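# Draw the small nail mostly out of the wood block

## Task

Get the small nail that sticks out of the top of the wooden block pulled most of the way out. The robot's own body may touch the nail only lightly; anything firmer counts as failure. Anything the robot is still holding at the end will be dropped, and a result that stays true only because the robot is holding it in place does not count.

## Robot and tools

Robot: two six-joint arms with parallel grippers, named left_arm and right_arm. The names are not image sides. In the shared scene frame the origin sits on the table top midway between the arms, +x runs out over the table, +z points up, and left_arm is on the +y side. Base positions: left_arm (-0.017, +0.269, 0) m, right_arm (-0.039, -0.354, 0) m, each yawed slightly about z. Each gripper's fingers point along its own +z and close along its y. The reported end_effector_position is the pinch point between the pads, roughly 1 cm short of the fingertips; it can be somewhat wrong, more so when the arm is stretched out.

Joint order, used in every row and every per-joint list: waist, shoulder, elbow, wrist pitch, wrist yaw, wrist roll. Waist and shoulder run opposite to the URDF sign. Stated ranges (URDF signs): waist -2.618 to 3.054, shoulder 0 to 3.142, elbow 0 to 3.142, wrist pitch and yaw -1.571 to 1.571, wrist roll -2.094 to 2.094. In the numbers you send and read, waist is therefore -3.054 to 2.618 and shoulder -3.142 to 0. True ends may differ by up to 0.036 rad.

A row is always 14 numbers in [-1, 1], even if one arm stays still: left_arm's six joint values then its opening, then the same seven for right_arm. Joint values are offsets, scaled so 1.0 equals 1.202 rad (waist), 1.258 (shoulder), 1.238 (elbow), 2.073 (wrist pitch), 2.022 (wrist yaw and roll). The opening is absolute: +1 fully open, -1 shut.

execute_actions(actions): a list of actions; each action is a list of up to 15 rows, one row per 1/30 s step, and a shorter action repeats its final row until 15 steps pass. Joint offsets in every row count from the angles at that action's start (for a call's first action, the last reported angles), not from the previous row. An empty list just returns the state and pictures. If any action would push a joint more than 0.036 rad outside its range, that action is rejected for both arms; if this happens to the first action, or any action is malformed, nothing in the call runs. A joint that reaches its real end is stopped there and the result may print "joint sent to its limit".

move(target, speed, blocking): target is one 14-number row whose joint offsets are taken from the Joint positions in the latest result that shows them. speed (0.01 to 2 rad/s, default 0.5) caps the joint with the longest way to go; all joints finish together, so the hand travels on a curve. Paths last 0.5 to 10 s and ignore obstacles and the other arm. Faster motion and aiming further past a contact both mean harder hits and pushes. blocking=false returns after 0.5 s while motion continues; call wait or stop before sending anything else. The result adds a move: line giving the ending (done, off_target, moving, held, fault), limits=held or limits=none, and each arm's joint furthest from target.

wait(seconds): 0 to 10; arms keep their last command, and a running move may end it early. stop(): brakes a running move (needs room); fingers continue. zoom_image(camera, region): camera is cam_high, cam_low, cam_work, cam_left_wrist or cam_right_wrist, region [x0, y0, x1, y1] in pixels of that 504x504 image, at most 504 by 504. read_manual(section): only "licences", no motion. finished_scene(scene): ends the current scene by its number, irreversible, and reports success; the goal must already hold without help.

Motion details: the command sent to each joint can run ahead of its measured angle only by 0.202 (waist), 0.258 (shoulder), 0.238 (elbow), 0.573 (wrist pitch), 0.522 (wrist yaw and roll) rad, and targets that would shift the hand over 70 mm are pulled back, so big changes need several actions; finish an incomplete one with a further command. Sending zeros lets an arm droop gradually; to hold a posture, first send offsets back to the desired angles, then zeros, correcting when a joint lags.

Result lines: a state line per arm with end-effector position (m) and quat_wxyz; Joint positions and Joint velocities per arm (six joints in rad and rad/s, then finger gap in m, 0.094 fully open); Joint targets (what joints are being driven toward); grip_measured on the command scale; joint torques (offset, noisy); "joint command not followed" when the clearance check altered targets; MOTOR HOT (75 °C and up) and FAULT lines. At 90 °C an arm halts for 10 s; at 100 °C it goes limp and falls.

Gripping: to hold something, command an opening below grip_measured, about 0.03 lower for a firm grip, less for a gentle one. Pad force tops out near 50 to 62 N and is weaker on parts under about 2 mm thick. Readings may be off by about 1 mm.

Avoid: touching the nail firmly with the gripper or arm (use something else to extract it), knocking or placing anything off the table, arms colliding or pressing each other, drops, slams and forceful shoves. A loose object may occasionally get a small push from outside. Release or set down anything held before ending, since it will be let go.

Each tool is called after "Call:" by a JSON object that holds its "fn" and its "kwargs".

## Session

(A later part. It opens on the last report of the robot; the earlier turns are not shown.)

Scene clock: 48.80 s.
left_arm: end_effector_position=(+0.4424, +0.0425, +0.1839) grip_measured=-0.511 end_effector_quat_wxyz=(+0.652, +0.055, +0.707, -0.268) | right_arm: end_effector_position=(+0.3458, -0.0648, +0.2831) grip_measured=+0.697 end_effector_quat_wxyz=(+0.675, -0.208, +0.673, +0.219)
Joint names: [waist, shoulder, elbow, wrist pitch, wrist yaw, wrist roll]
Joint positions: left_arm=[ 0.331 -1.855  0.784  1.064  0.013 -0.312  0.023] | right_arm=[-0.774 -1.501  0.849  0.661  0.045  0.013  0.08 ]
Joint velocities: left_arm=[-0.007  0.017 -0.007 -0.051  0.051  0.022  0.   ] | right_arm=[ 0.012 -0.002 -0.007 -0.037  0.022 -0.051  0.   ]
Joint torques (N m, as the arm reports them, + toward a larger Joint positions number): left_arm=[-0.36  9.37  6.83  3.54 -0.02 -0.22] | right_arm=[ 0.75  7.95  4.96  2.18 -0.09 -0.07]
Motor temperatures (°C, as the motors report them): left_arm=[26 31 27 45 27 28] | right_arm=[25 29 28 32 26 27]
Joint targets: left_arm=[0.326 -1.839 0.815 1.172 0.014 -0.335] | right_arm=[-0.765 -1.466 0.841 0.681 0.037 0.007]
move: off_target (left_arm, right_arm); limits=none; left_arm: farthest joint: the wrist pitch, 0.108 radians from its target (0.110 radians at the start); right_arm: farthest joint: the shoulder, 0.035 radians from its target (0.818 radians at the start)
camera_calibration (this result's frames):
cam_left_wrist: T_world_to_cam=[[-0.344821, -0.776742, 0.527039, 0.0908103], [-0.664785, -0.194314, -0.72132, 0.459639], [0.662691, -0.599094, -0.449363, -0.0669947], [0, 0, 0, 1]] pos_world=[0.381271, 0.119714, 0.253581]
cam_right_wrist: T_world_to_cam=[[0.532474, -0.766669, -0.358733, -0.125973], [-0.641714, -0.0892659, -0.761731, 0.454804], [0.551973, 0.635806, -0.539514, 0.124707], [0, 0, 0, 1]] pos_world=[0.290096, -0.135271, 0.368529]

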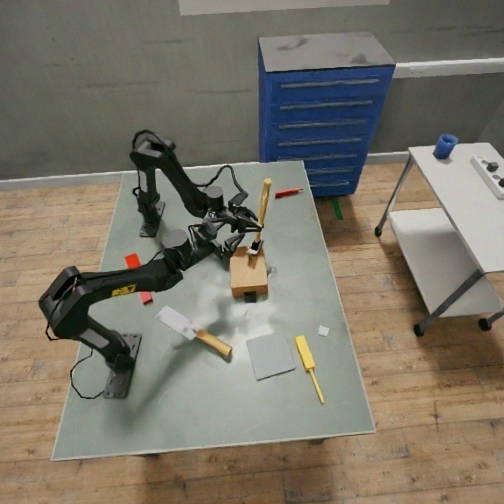

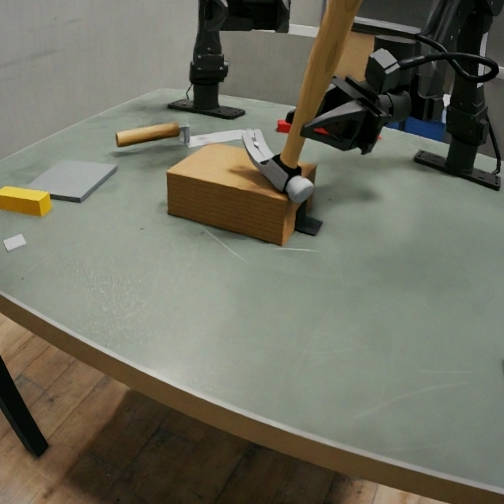

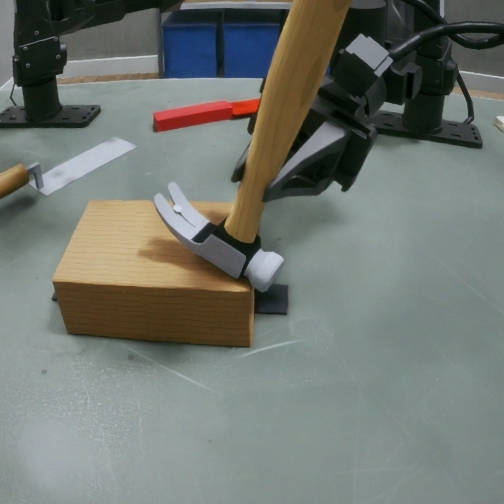

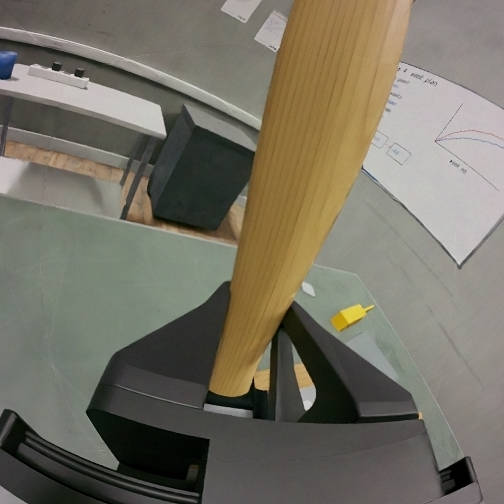

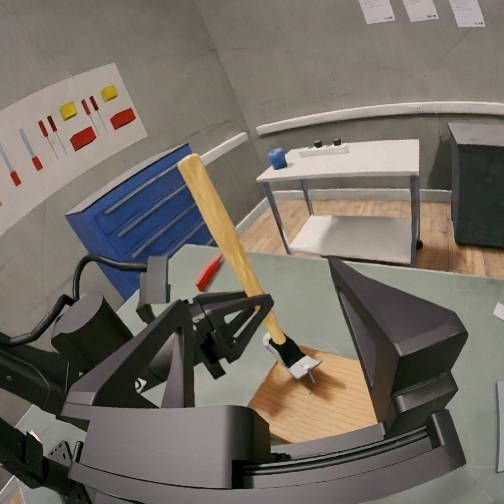

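Lift left slightly as in scene 1, while swinging right away.

Call:
{"fn": "move", "kwargs": {"target": [0,0.07,0.03,0.058,0,-0.01,-0.8,0.4,0.03,0,0.01,0,0,0.7], "speed": 0.4}}

Call:
{"fn": "zoom_image", "kwargs": {"camera": "cam_work", "region": [100,140,320,320]}}

Scene clock: 50.57 s.
left_arm: end_effector_position=(+0.4399, +0.0438, +0.2024) grip_measured=-0.511 end_effector_quat_wxyz=(+0.664, +0.054, +0.694, -0.273) | right_arm: end_effector_position=(+0.4355, -0.2737, +0.2832) grip_measured=+0.697 end_effector_quat_wxyz=(+0.708, -0.043, +0.702, +0.054)
Joint names: [waist, shoulder, elbow, wrist pitch, wrist yaw, wrist roll]
Joint positions: left_arm=[ 0.331 -1.817  0.784  1.063  0.012 -0.314  0.023] | right_arm=[-0.296 -1.501  0.849  0.661  0.044  0.013  0.08 ]
Joint velocities: left_arm=[ 0.002  0.012  0.002  0.037 -0.051  0.037 -0.   ] | right_arm=[ 0.002  0.017 -0.007 -0.007  0.037  0.037 -0.001]
Joint torques (N m, as the arm reports them, + toward a larger Joint positions number): left_arm=[ 0.02 11.9   7.37  3.64 -0.02 -0.2 ] | right_arm=[0.33 8.13 5.53 2.18 0.   0.  ]
Motor temperatures (°C, as the motors report them): left_arm=[26 31 27 46 27 28] | right_arm=[25 29 28 32 26 27]
Joint targets: left_arm=[0.331 -1.767 0.821 1.185 0.013 -0.332] | right_arm=[-0.293 -1.463 0.849 0.681 0.044 0.013]
move: off_target (left_arm, right_arm); limits=none; left_arm: farthest joint: the wrist pitch, 0.121 radians from its target (0.120 radians at the start); right_arm: farthest joint: the shoulder, 0.038 radians from its target (0.038 radians at the start)
camera_calibration (this result's frames):
cam_left_wrist: T_world_to_cam=[[-0.36173, -0.767558, 0.529156, 0.0877906], [-0.640945, -0.207427, -0.739029, 0.465257], [0.677009, -0.606488, -0.41693, -0.0687276], [0, 0, 0, 1]] pos_world=[0.37649, 0.122209, 0.268729]
cam_right_wrist: T_world_to_cam=[[0.121813, -0.925446, -0.358763, -0.198394], [-0.61061, 0.215091, -0.762162, 0.563701], [0.782507, 0.311906, -0.538885, 0.018922], [0, 0, 0, 1]] pos_world=[0.353562, -0.310752, 0.368652]

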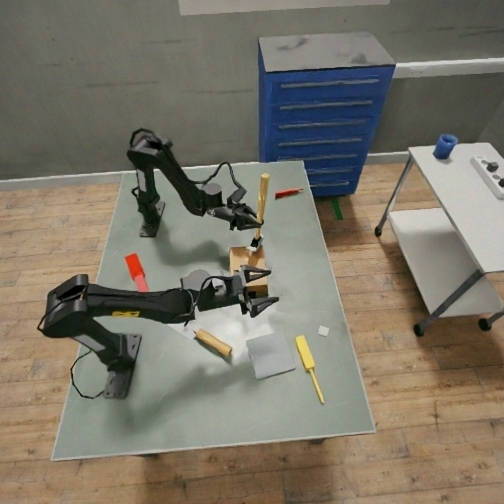

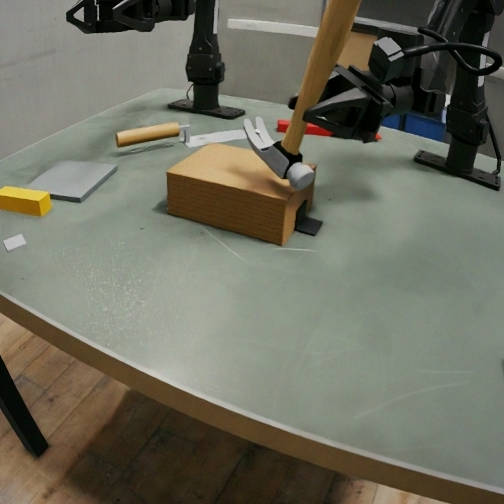

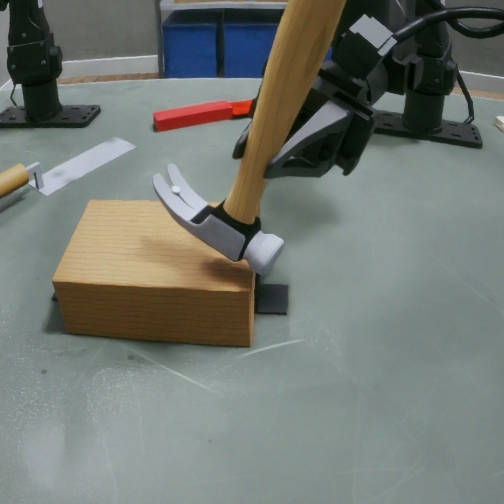

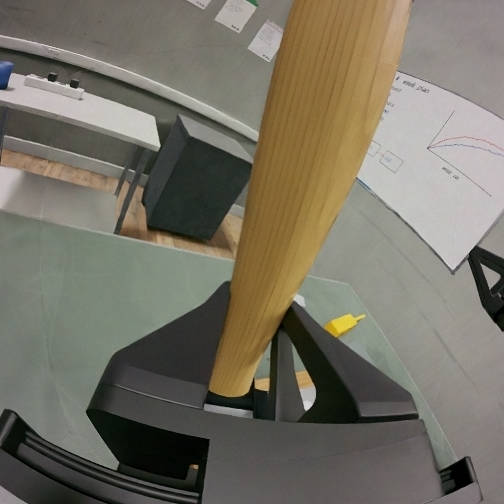

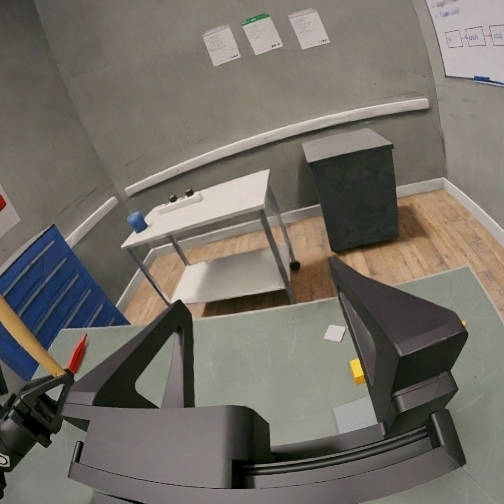

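Region (100, 140, 320, 320) of cam_work's 504x504 image, scaled by 2.291, with more detail than that image has; it fills the top 412 rows of this view, and the rest is white.

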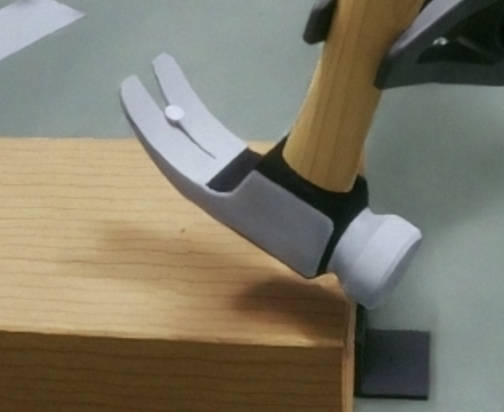

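Call:
{"fn": "move", "kwargs": {"target": [-0.235,0.02,0.65,-0.33,0,0.15,-0.8,0,0.03,0,0.01,0,0,0.7], "speed": 0.6}}

Scene clock: 53.07 s.
left_arm: end_effector_position=(+0.5622, +0.1648, +0.3519) grip_measured=-0.511 end_effector_quat_wxyz=(+0.694, +0.061, +0.714, -0.073) | right_arm: end_effector_position=(+0.4355, -0.2737, +0.2834) grip_measured=+0.697 end_effector_quat_wxyz=(+0.709, -0.043, +0.702, +0.054)
Joint names: [waist, shoulder, elbow, wrist pitch, wrist yaw, wrist roll]
Joint positions: left_arm=[ 0.051 -1.834  1.534  0.272  0.015 -0.02   0.023] | right_arm=[-0.296 -1.501  0.849  0.662  0.044  0.013  0.08 ]
Joint velocities: left_arm=[-0.002 -0.007 -0.012  0.037 -0.051  0.007 -0.002] | right_arm=[-0.007  0.007  0.002 -0.022 -0.007 -0.007  0.   ]
Joint torques (N m, as the arm reports them, + toward a larger Joint positions number): left_arm=[-0.24 13.21  9.93  3.5  -0.04  0.12] | right_arm=[ 0.    8.13  5.53  2.18 -0.01  0.01]
Motor temperatures (°C, as the motors report them): left_arm=[26 31 28 47 27 27] | right_arm=[25 29 28 32 26 27]
Joint targets: left_arm=[0.048 -1.791 1.588 0.379 0.012 -0.010] | right_arm=[-0.296 -1.463 0.849 0.682 0.044 0.013]
move: off_target (left_arm, right_arm); limits=none; left_arm: farthest joint: the wrist pitch, 0.106 radians from its target (0.684 radians at the start); right_arm: farthest joint: the shoulder, 0.038 radians from its target (0.038 radians at the start)
camera_calibration (this result's frames):
cam_left_wrist: T_world_to_cam=[[-0.136977, -0.955946, 0.259622, 0.14532], [-0.559508, -0.141616, -0.816637, 0.649879], [0.817428, -0.257121, -0.515461, -0.11766], [0, 0, 0, 1]] pos_world=[0.479696, 0.200699, 0.432338]
cam_right_wrist: T_world_to_cam=[[0.122083, -0.925397, -0.358799, -0.19842], [-0.610038, 0.215196, -0.762591, 0.563746], [0.782911, 0.31198, -0.538255, 0.0186911], [0, 0, 0, 1]] pos_world=[0.353496, -0.310764, 0.368775]

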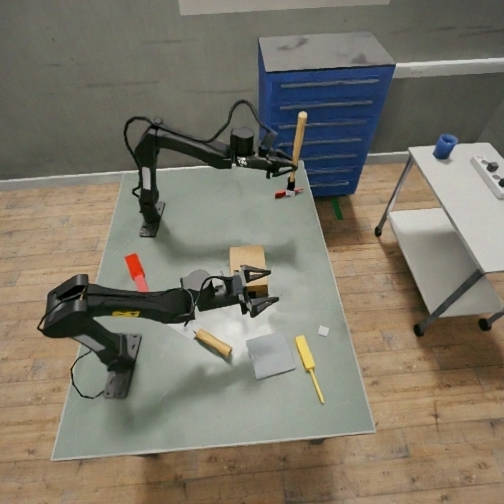

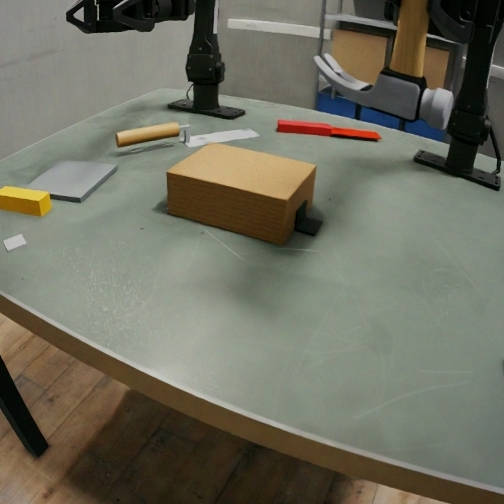

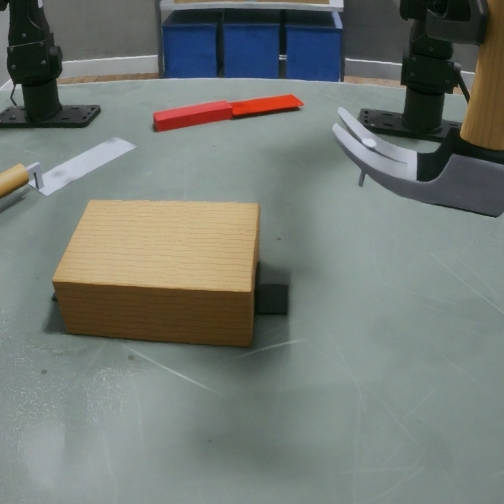

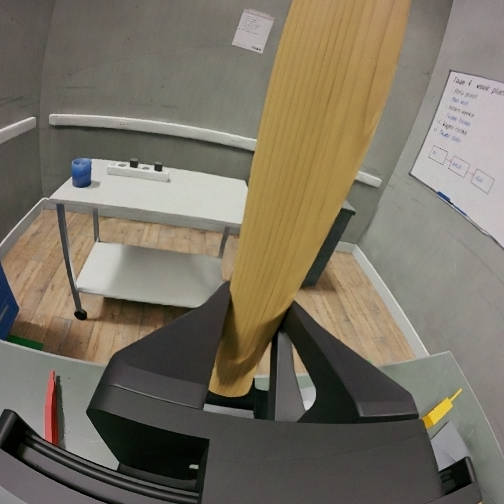

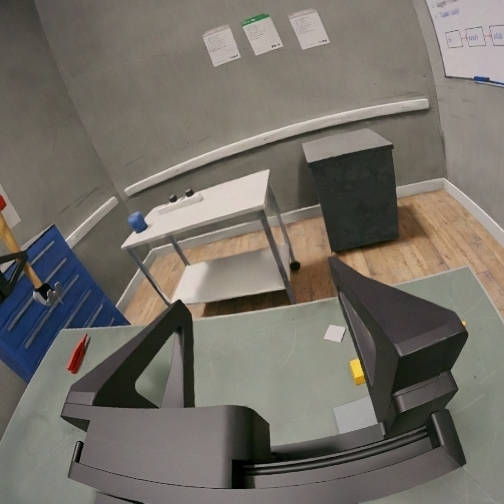

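Call:
{"fn": "move", "kwargs": {"target": [0,-0.045,-0.085,-0.66,0,0,-0.8,0,0.03,0,0.01,0,0,0.7], "speed": 0.6}}

Scene clock: 55.97 s.
left_arm: end_effector_position=(+0.3372, +0.2046, +0.0631) grip_measured=-0.511 end_effector_quat_wxyz=(+0.020, +0.078, +0.997, -0.009) | right_arm: end_effector_position=(+0.4355, -0.2737, +0.2836) grip_measured=+0.697 end_effector_quat_wxyz=(+0.709, -0.043, +0.702, +0.054)
Joint names: [waist, shoulder, elbow, wrist pitch, wrist yaw, wrist roll]
Joint positions: left_arm=[ 0.051 -1.898  1.428 -1.06   0.015 -0.02   0.023] | right_arm=[-0.296 -1.501  0.849  0.663  0.044  0.013  0.08 ]
Joint velocities: left_arm=[-0.002 -0.002 -0.002  0.007 -0.051  0.007 -0.001] | right_arm=[-0.007  0.002  0.012  0.037 -0.066 -0.066 -0.   ]
Joint torques (N m, as the arm reports them, + toward a larger Joint positions number): left_arm=[ 0.01  9.28  5.01  0.17  0.01 -0.02] | right_arm=[-0.01  8.13  5.54  2.18 -0.01  0.01]
Motor temperatures (°C, as the motors report them): left_arm=[26 32 28 46 27 27] | right_arm=[24 29 28 33 26 27]
Joint targets: left_arm=[0.051 -1.890 1.429 -1.096 0.015 -0.020] | right_arm=[-0.296 -1.463 0.849 0.683 0.044 0.013]
move: off_target (left_arm, right_arm); limits=none; left_arm: farthest joint: the wrist pitch, 0.036 radians from its target (1.369 radians at the start); right_arm: farthest joint: the shoulder, 0.038 radians from its target (0.038 radians at the start)
camera_calibration (this result's frames):
cam_left_wrist: T_world_to_cam=[[0.0890229, -0.995931, -0.0140035, 0.176787], [-0.878679, -0.0851472, 0.469759, 0.308656], [-0.46904, -0.0295147, -0.882683, 0.337966], [0, 0, 0, 1]] pos_world=[0.413991, 0.212324, 0.155798]
cam_right_wrist: T_world_to_cam=[[0.122352, -0.925347, -0.358834, -0.198446], [-0.609465, 0.215301, -0.763019, 0.56379], [0.783315, 0.312054, -0.537625, 0.0184602], [0, 0, 0, 1]] pos_world=[0.353431, -0.310776, 0.368898]

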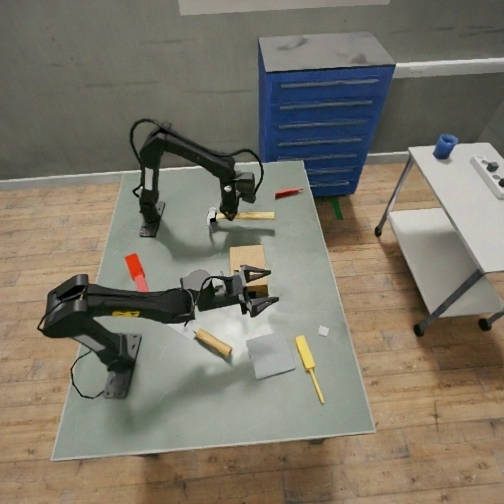

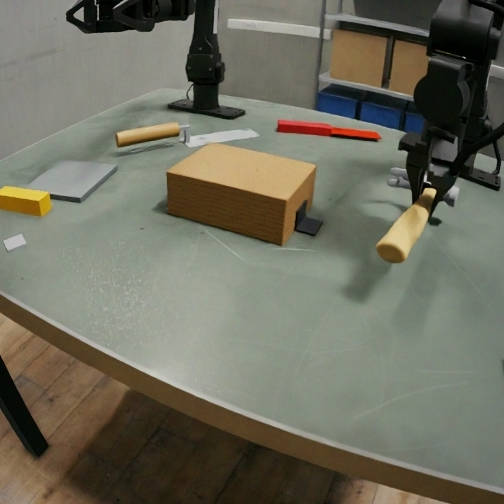

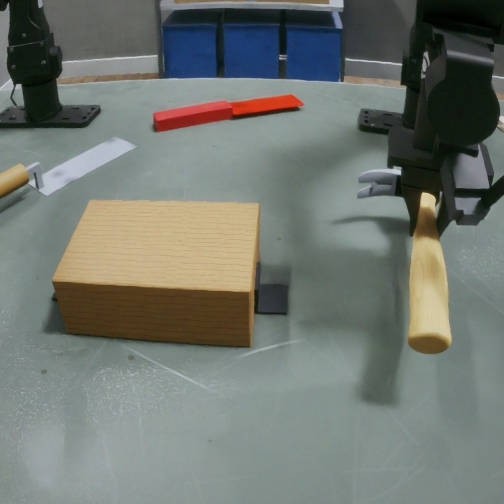

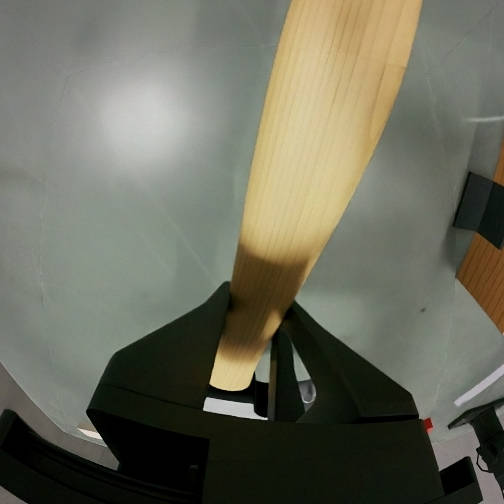

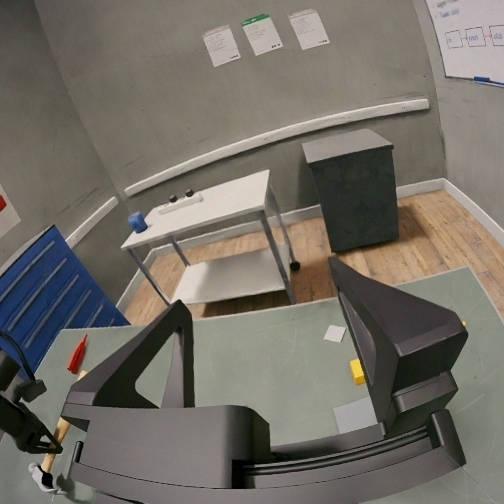

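Lower ~4.2 cm: shoulder −0.125 rad, pitch +0.085.

Call:
{"fn": "move", "kwargs": {"target": [0,-0.093,0,0.035,0,0,-0.8,0,0.03,0,0.01,0,0,0.7], "speed": 0.15}}

Scene clock: 57.17 s.
left_arm: end_effector_position=(+0.3484, +0.2026, +0.0229) grip_measured=-0.511 end_effector_quat_wxyz=(+0.002, +0.078, +0.997, -0.008) | right_arm: end_effector_position=(+0.4355, -0.2737, +0.2838) grip_measured=+0.697 end_effector_quat_wxyz=(+0.709, -0.043, +0.702, +0.054)
Joint names: [waist, shoulder, elbow, wrist pitch, wrist yaw, wrist roll]
Joint positions: left_arm=[ 0.051 -2.015  1.428 -0.979  0.015 -0.02   0.023] | right_arm=[-0.296 -1.501  0.849  0.664  0.044  0.013  0.08 ]
Joint velocities: left_arm=[ 0.007  0.002 -0.002 -0.037  0.007 -0.081 -0.   ] | right_arm=[-0.007 -0.002  0.002 -0.037 -0.007  0.007  0.   ]
Joint torques (N m, as the arm reports them, + toward a larger Joint positions number): left_arm=[0.13 9.45 4.8  0.38 0.   0.  ] | right_arm=[-0.02  8.13  5.53  2.17 -0.01  0.01]
Motor temperatures (°C, as the motors report them): left_arm=[26 32 28 45 27 27] | right_arm=[24 29 27 33 26 27]
Joint targets: left_arm=[0.051 -2.015 1.428 -0.988 0.015 -0.020] | right_arm=[-0.296 -1.463 0.849 0.684 0.044 0.013]
move: off_target (right_arm); limits=none; left_arm: farthest joint: the wrist pitch, 0.009 radians from its target (0.073 radians at the start); right_arm: farthest joint: the shoulder, 0.038 radians from its target (0.038 radians at the start)
camera_calibration (this result's frames):
cam_left_wrist: T_world_to_cam=[[0.0883719, -0.995816, -0.0232584, 0.173655], [-0.861744, -0.0881433, 0.499627, 0.331249], [-0.499587, -0.0241103, -0.865928, 0.316932], [0, 0, 0, 1]] pos_world=[0.428441, 0.209767, 0.112979]
cam_right_wrist: T_world_to_cam=[[0.122621, -0.925298, -0.358869, -0.198472], [-0.608892, 0.215406, -0.763446, 0.563834], [0.783718, 0.312128, -0.536994, 0.0182293], [0, 0, 0, 1]] pos_world=[0.353365, -0.310789, 0.369021]

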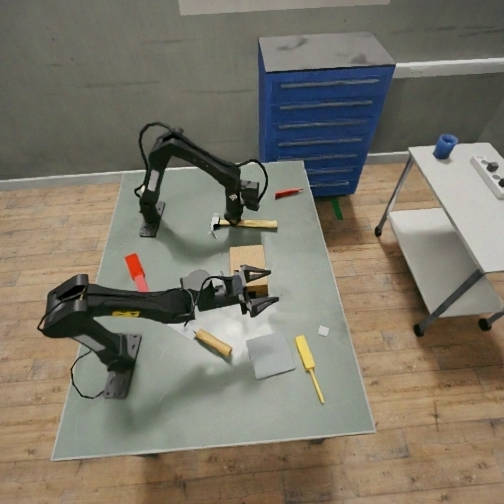

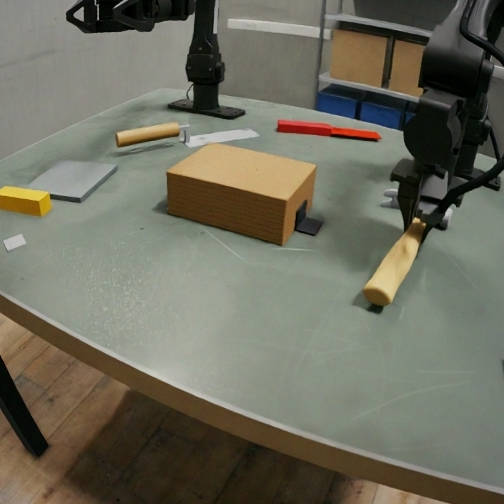

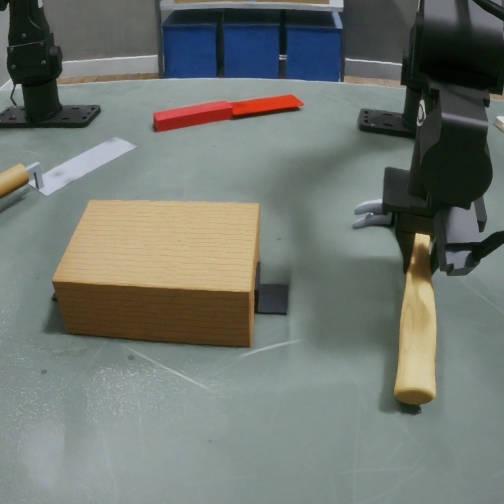

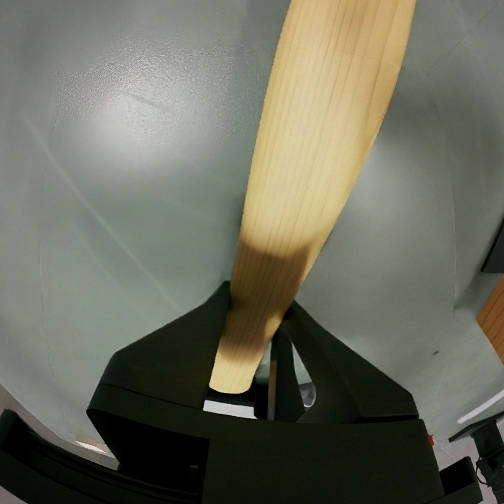

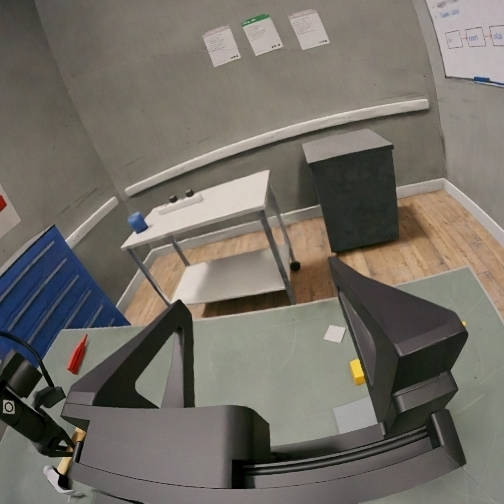

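Call:
{"fn": "execute_actions", "kwargs": {"actions": [[[0,0.01,0,0,0,0,0.1,0,0.03,0,0.01,0,0,0.7]]]}}

Call:
{"fn": "finished_scene", "kwargs": {"scene": 2}}

Scene clock: 57.80 s.
left_arm: end_effector_position=(+0.3485, +0.2026, +0.0229) grip_measured=+0.098 end_effector_quat_wxyz=(+0.002, +0.078, +0.997, -0.008) | right_arm: end_effector_position=(+0.4355, -0.2737, +0.2840) grip_measured=+0.697 end_effector_quat_wxyz=(+0.709, -0.043, +0.701, +0.054)
Joint names: [waist, shoulder, elbow, wrist pitch, wrist yaw, wrist roll]
Joint positions: left_arm=[ 0.051 -2.015  1.428 -0.978  0.015 -0.02   0.052] | right_arm=[-0.296 -1.501  0.849  0.664  0.044  0.013  0.08 ]
Joint velocities: left_arm=[-0.007 -0.002 -0.007 -0.007  0.022 -0.051  0.   ] | right_arm=[-0.007  0.022  0.012  0.051  0.051 -0.007  0.   ]
Joint torques (N m, as the arm reports them, + toward a larger Joint positions number): left_arm=[-0.01 10.37  4.9   0.5   0.01 -0.01] | right_arm=[-0.01  8.14  5.53  2.18  0.    0.  ]
Motor temperatures (°C, as the motors report them): left_arm=[26 32 28 45 27 27] | right_arm=[24 29 27 33 26 27]
Joint targets: left_arm=[0.051 -2.002 1.428 -0.978 0.015 -0.020] | right_arm=[-0.296 -1.463 0.849 0.684 0.044 0.013]
camera_calibration (this result's frames):
cam_left_wrist: T_world_to_cam=[[0.0883807, -0.995818, -0.023159, 0.173625], [-0.861932, -0.0881101, 0.49931, 0.331393], [-0.499262, -0.0241678, -0.866114, 0.316881], [0, 0, 0, 1]] pos_world=[0.4285, 0.209757, 0.113009]
cam_right_wrist: T_world_to_cam=[[0.122891, -0.925249, -0.358904, -0.198498], [-0.608319, 0.215511, -0.763874, 0.563878], [0.784121, 0.312201, -0.536363, 0.0179983], [0, 0, 0, 1]] pos_world=[0.353299, -0.310801, 0.369144]

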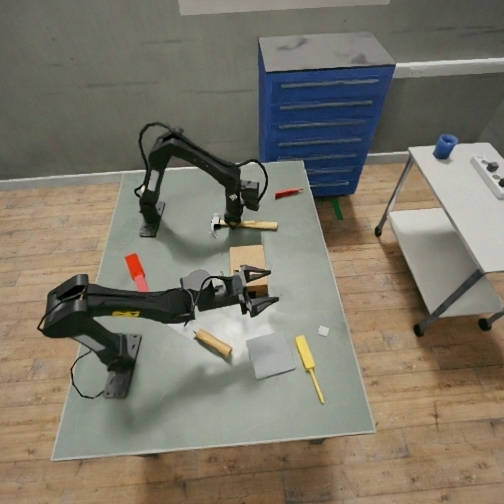

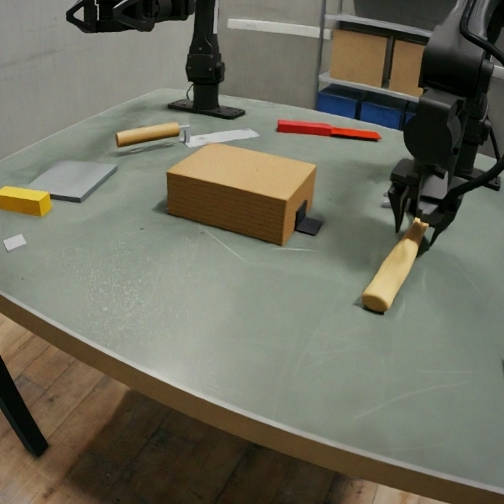

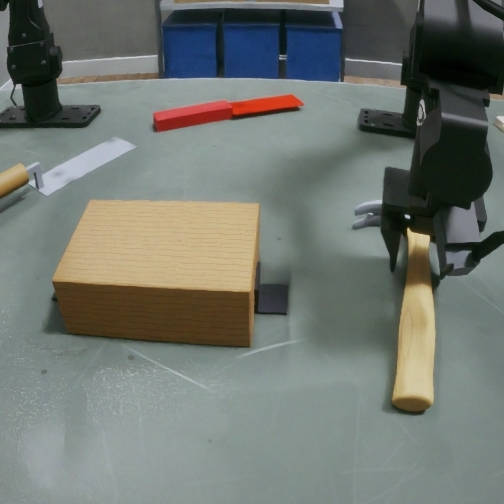

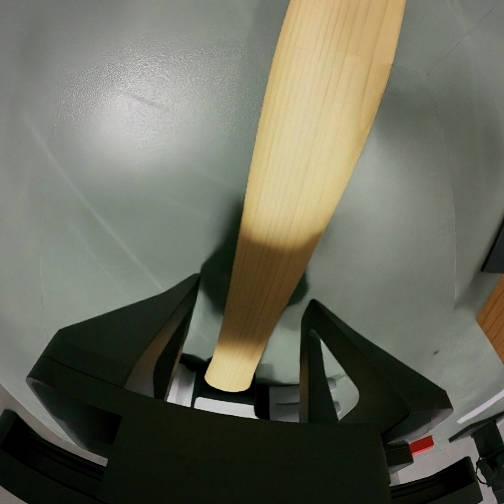

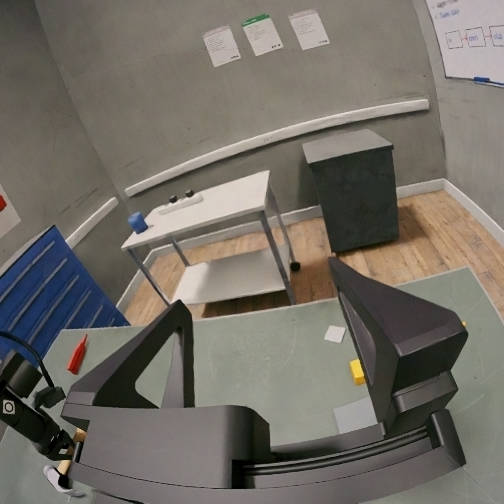

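The scene is finished: the task was done.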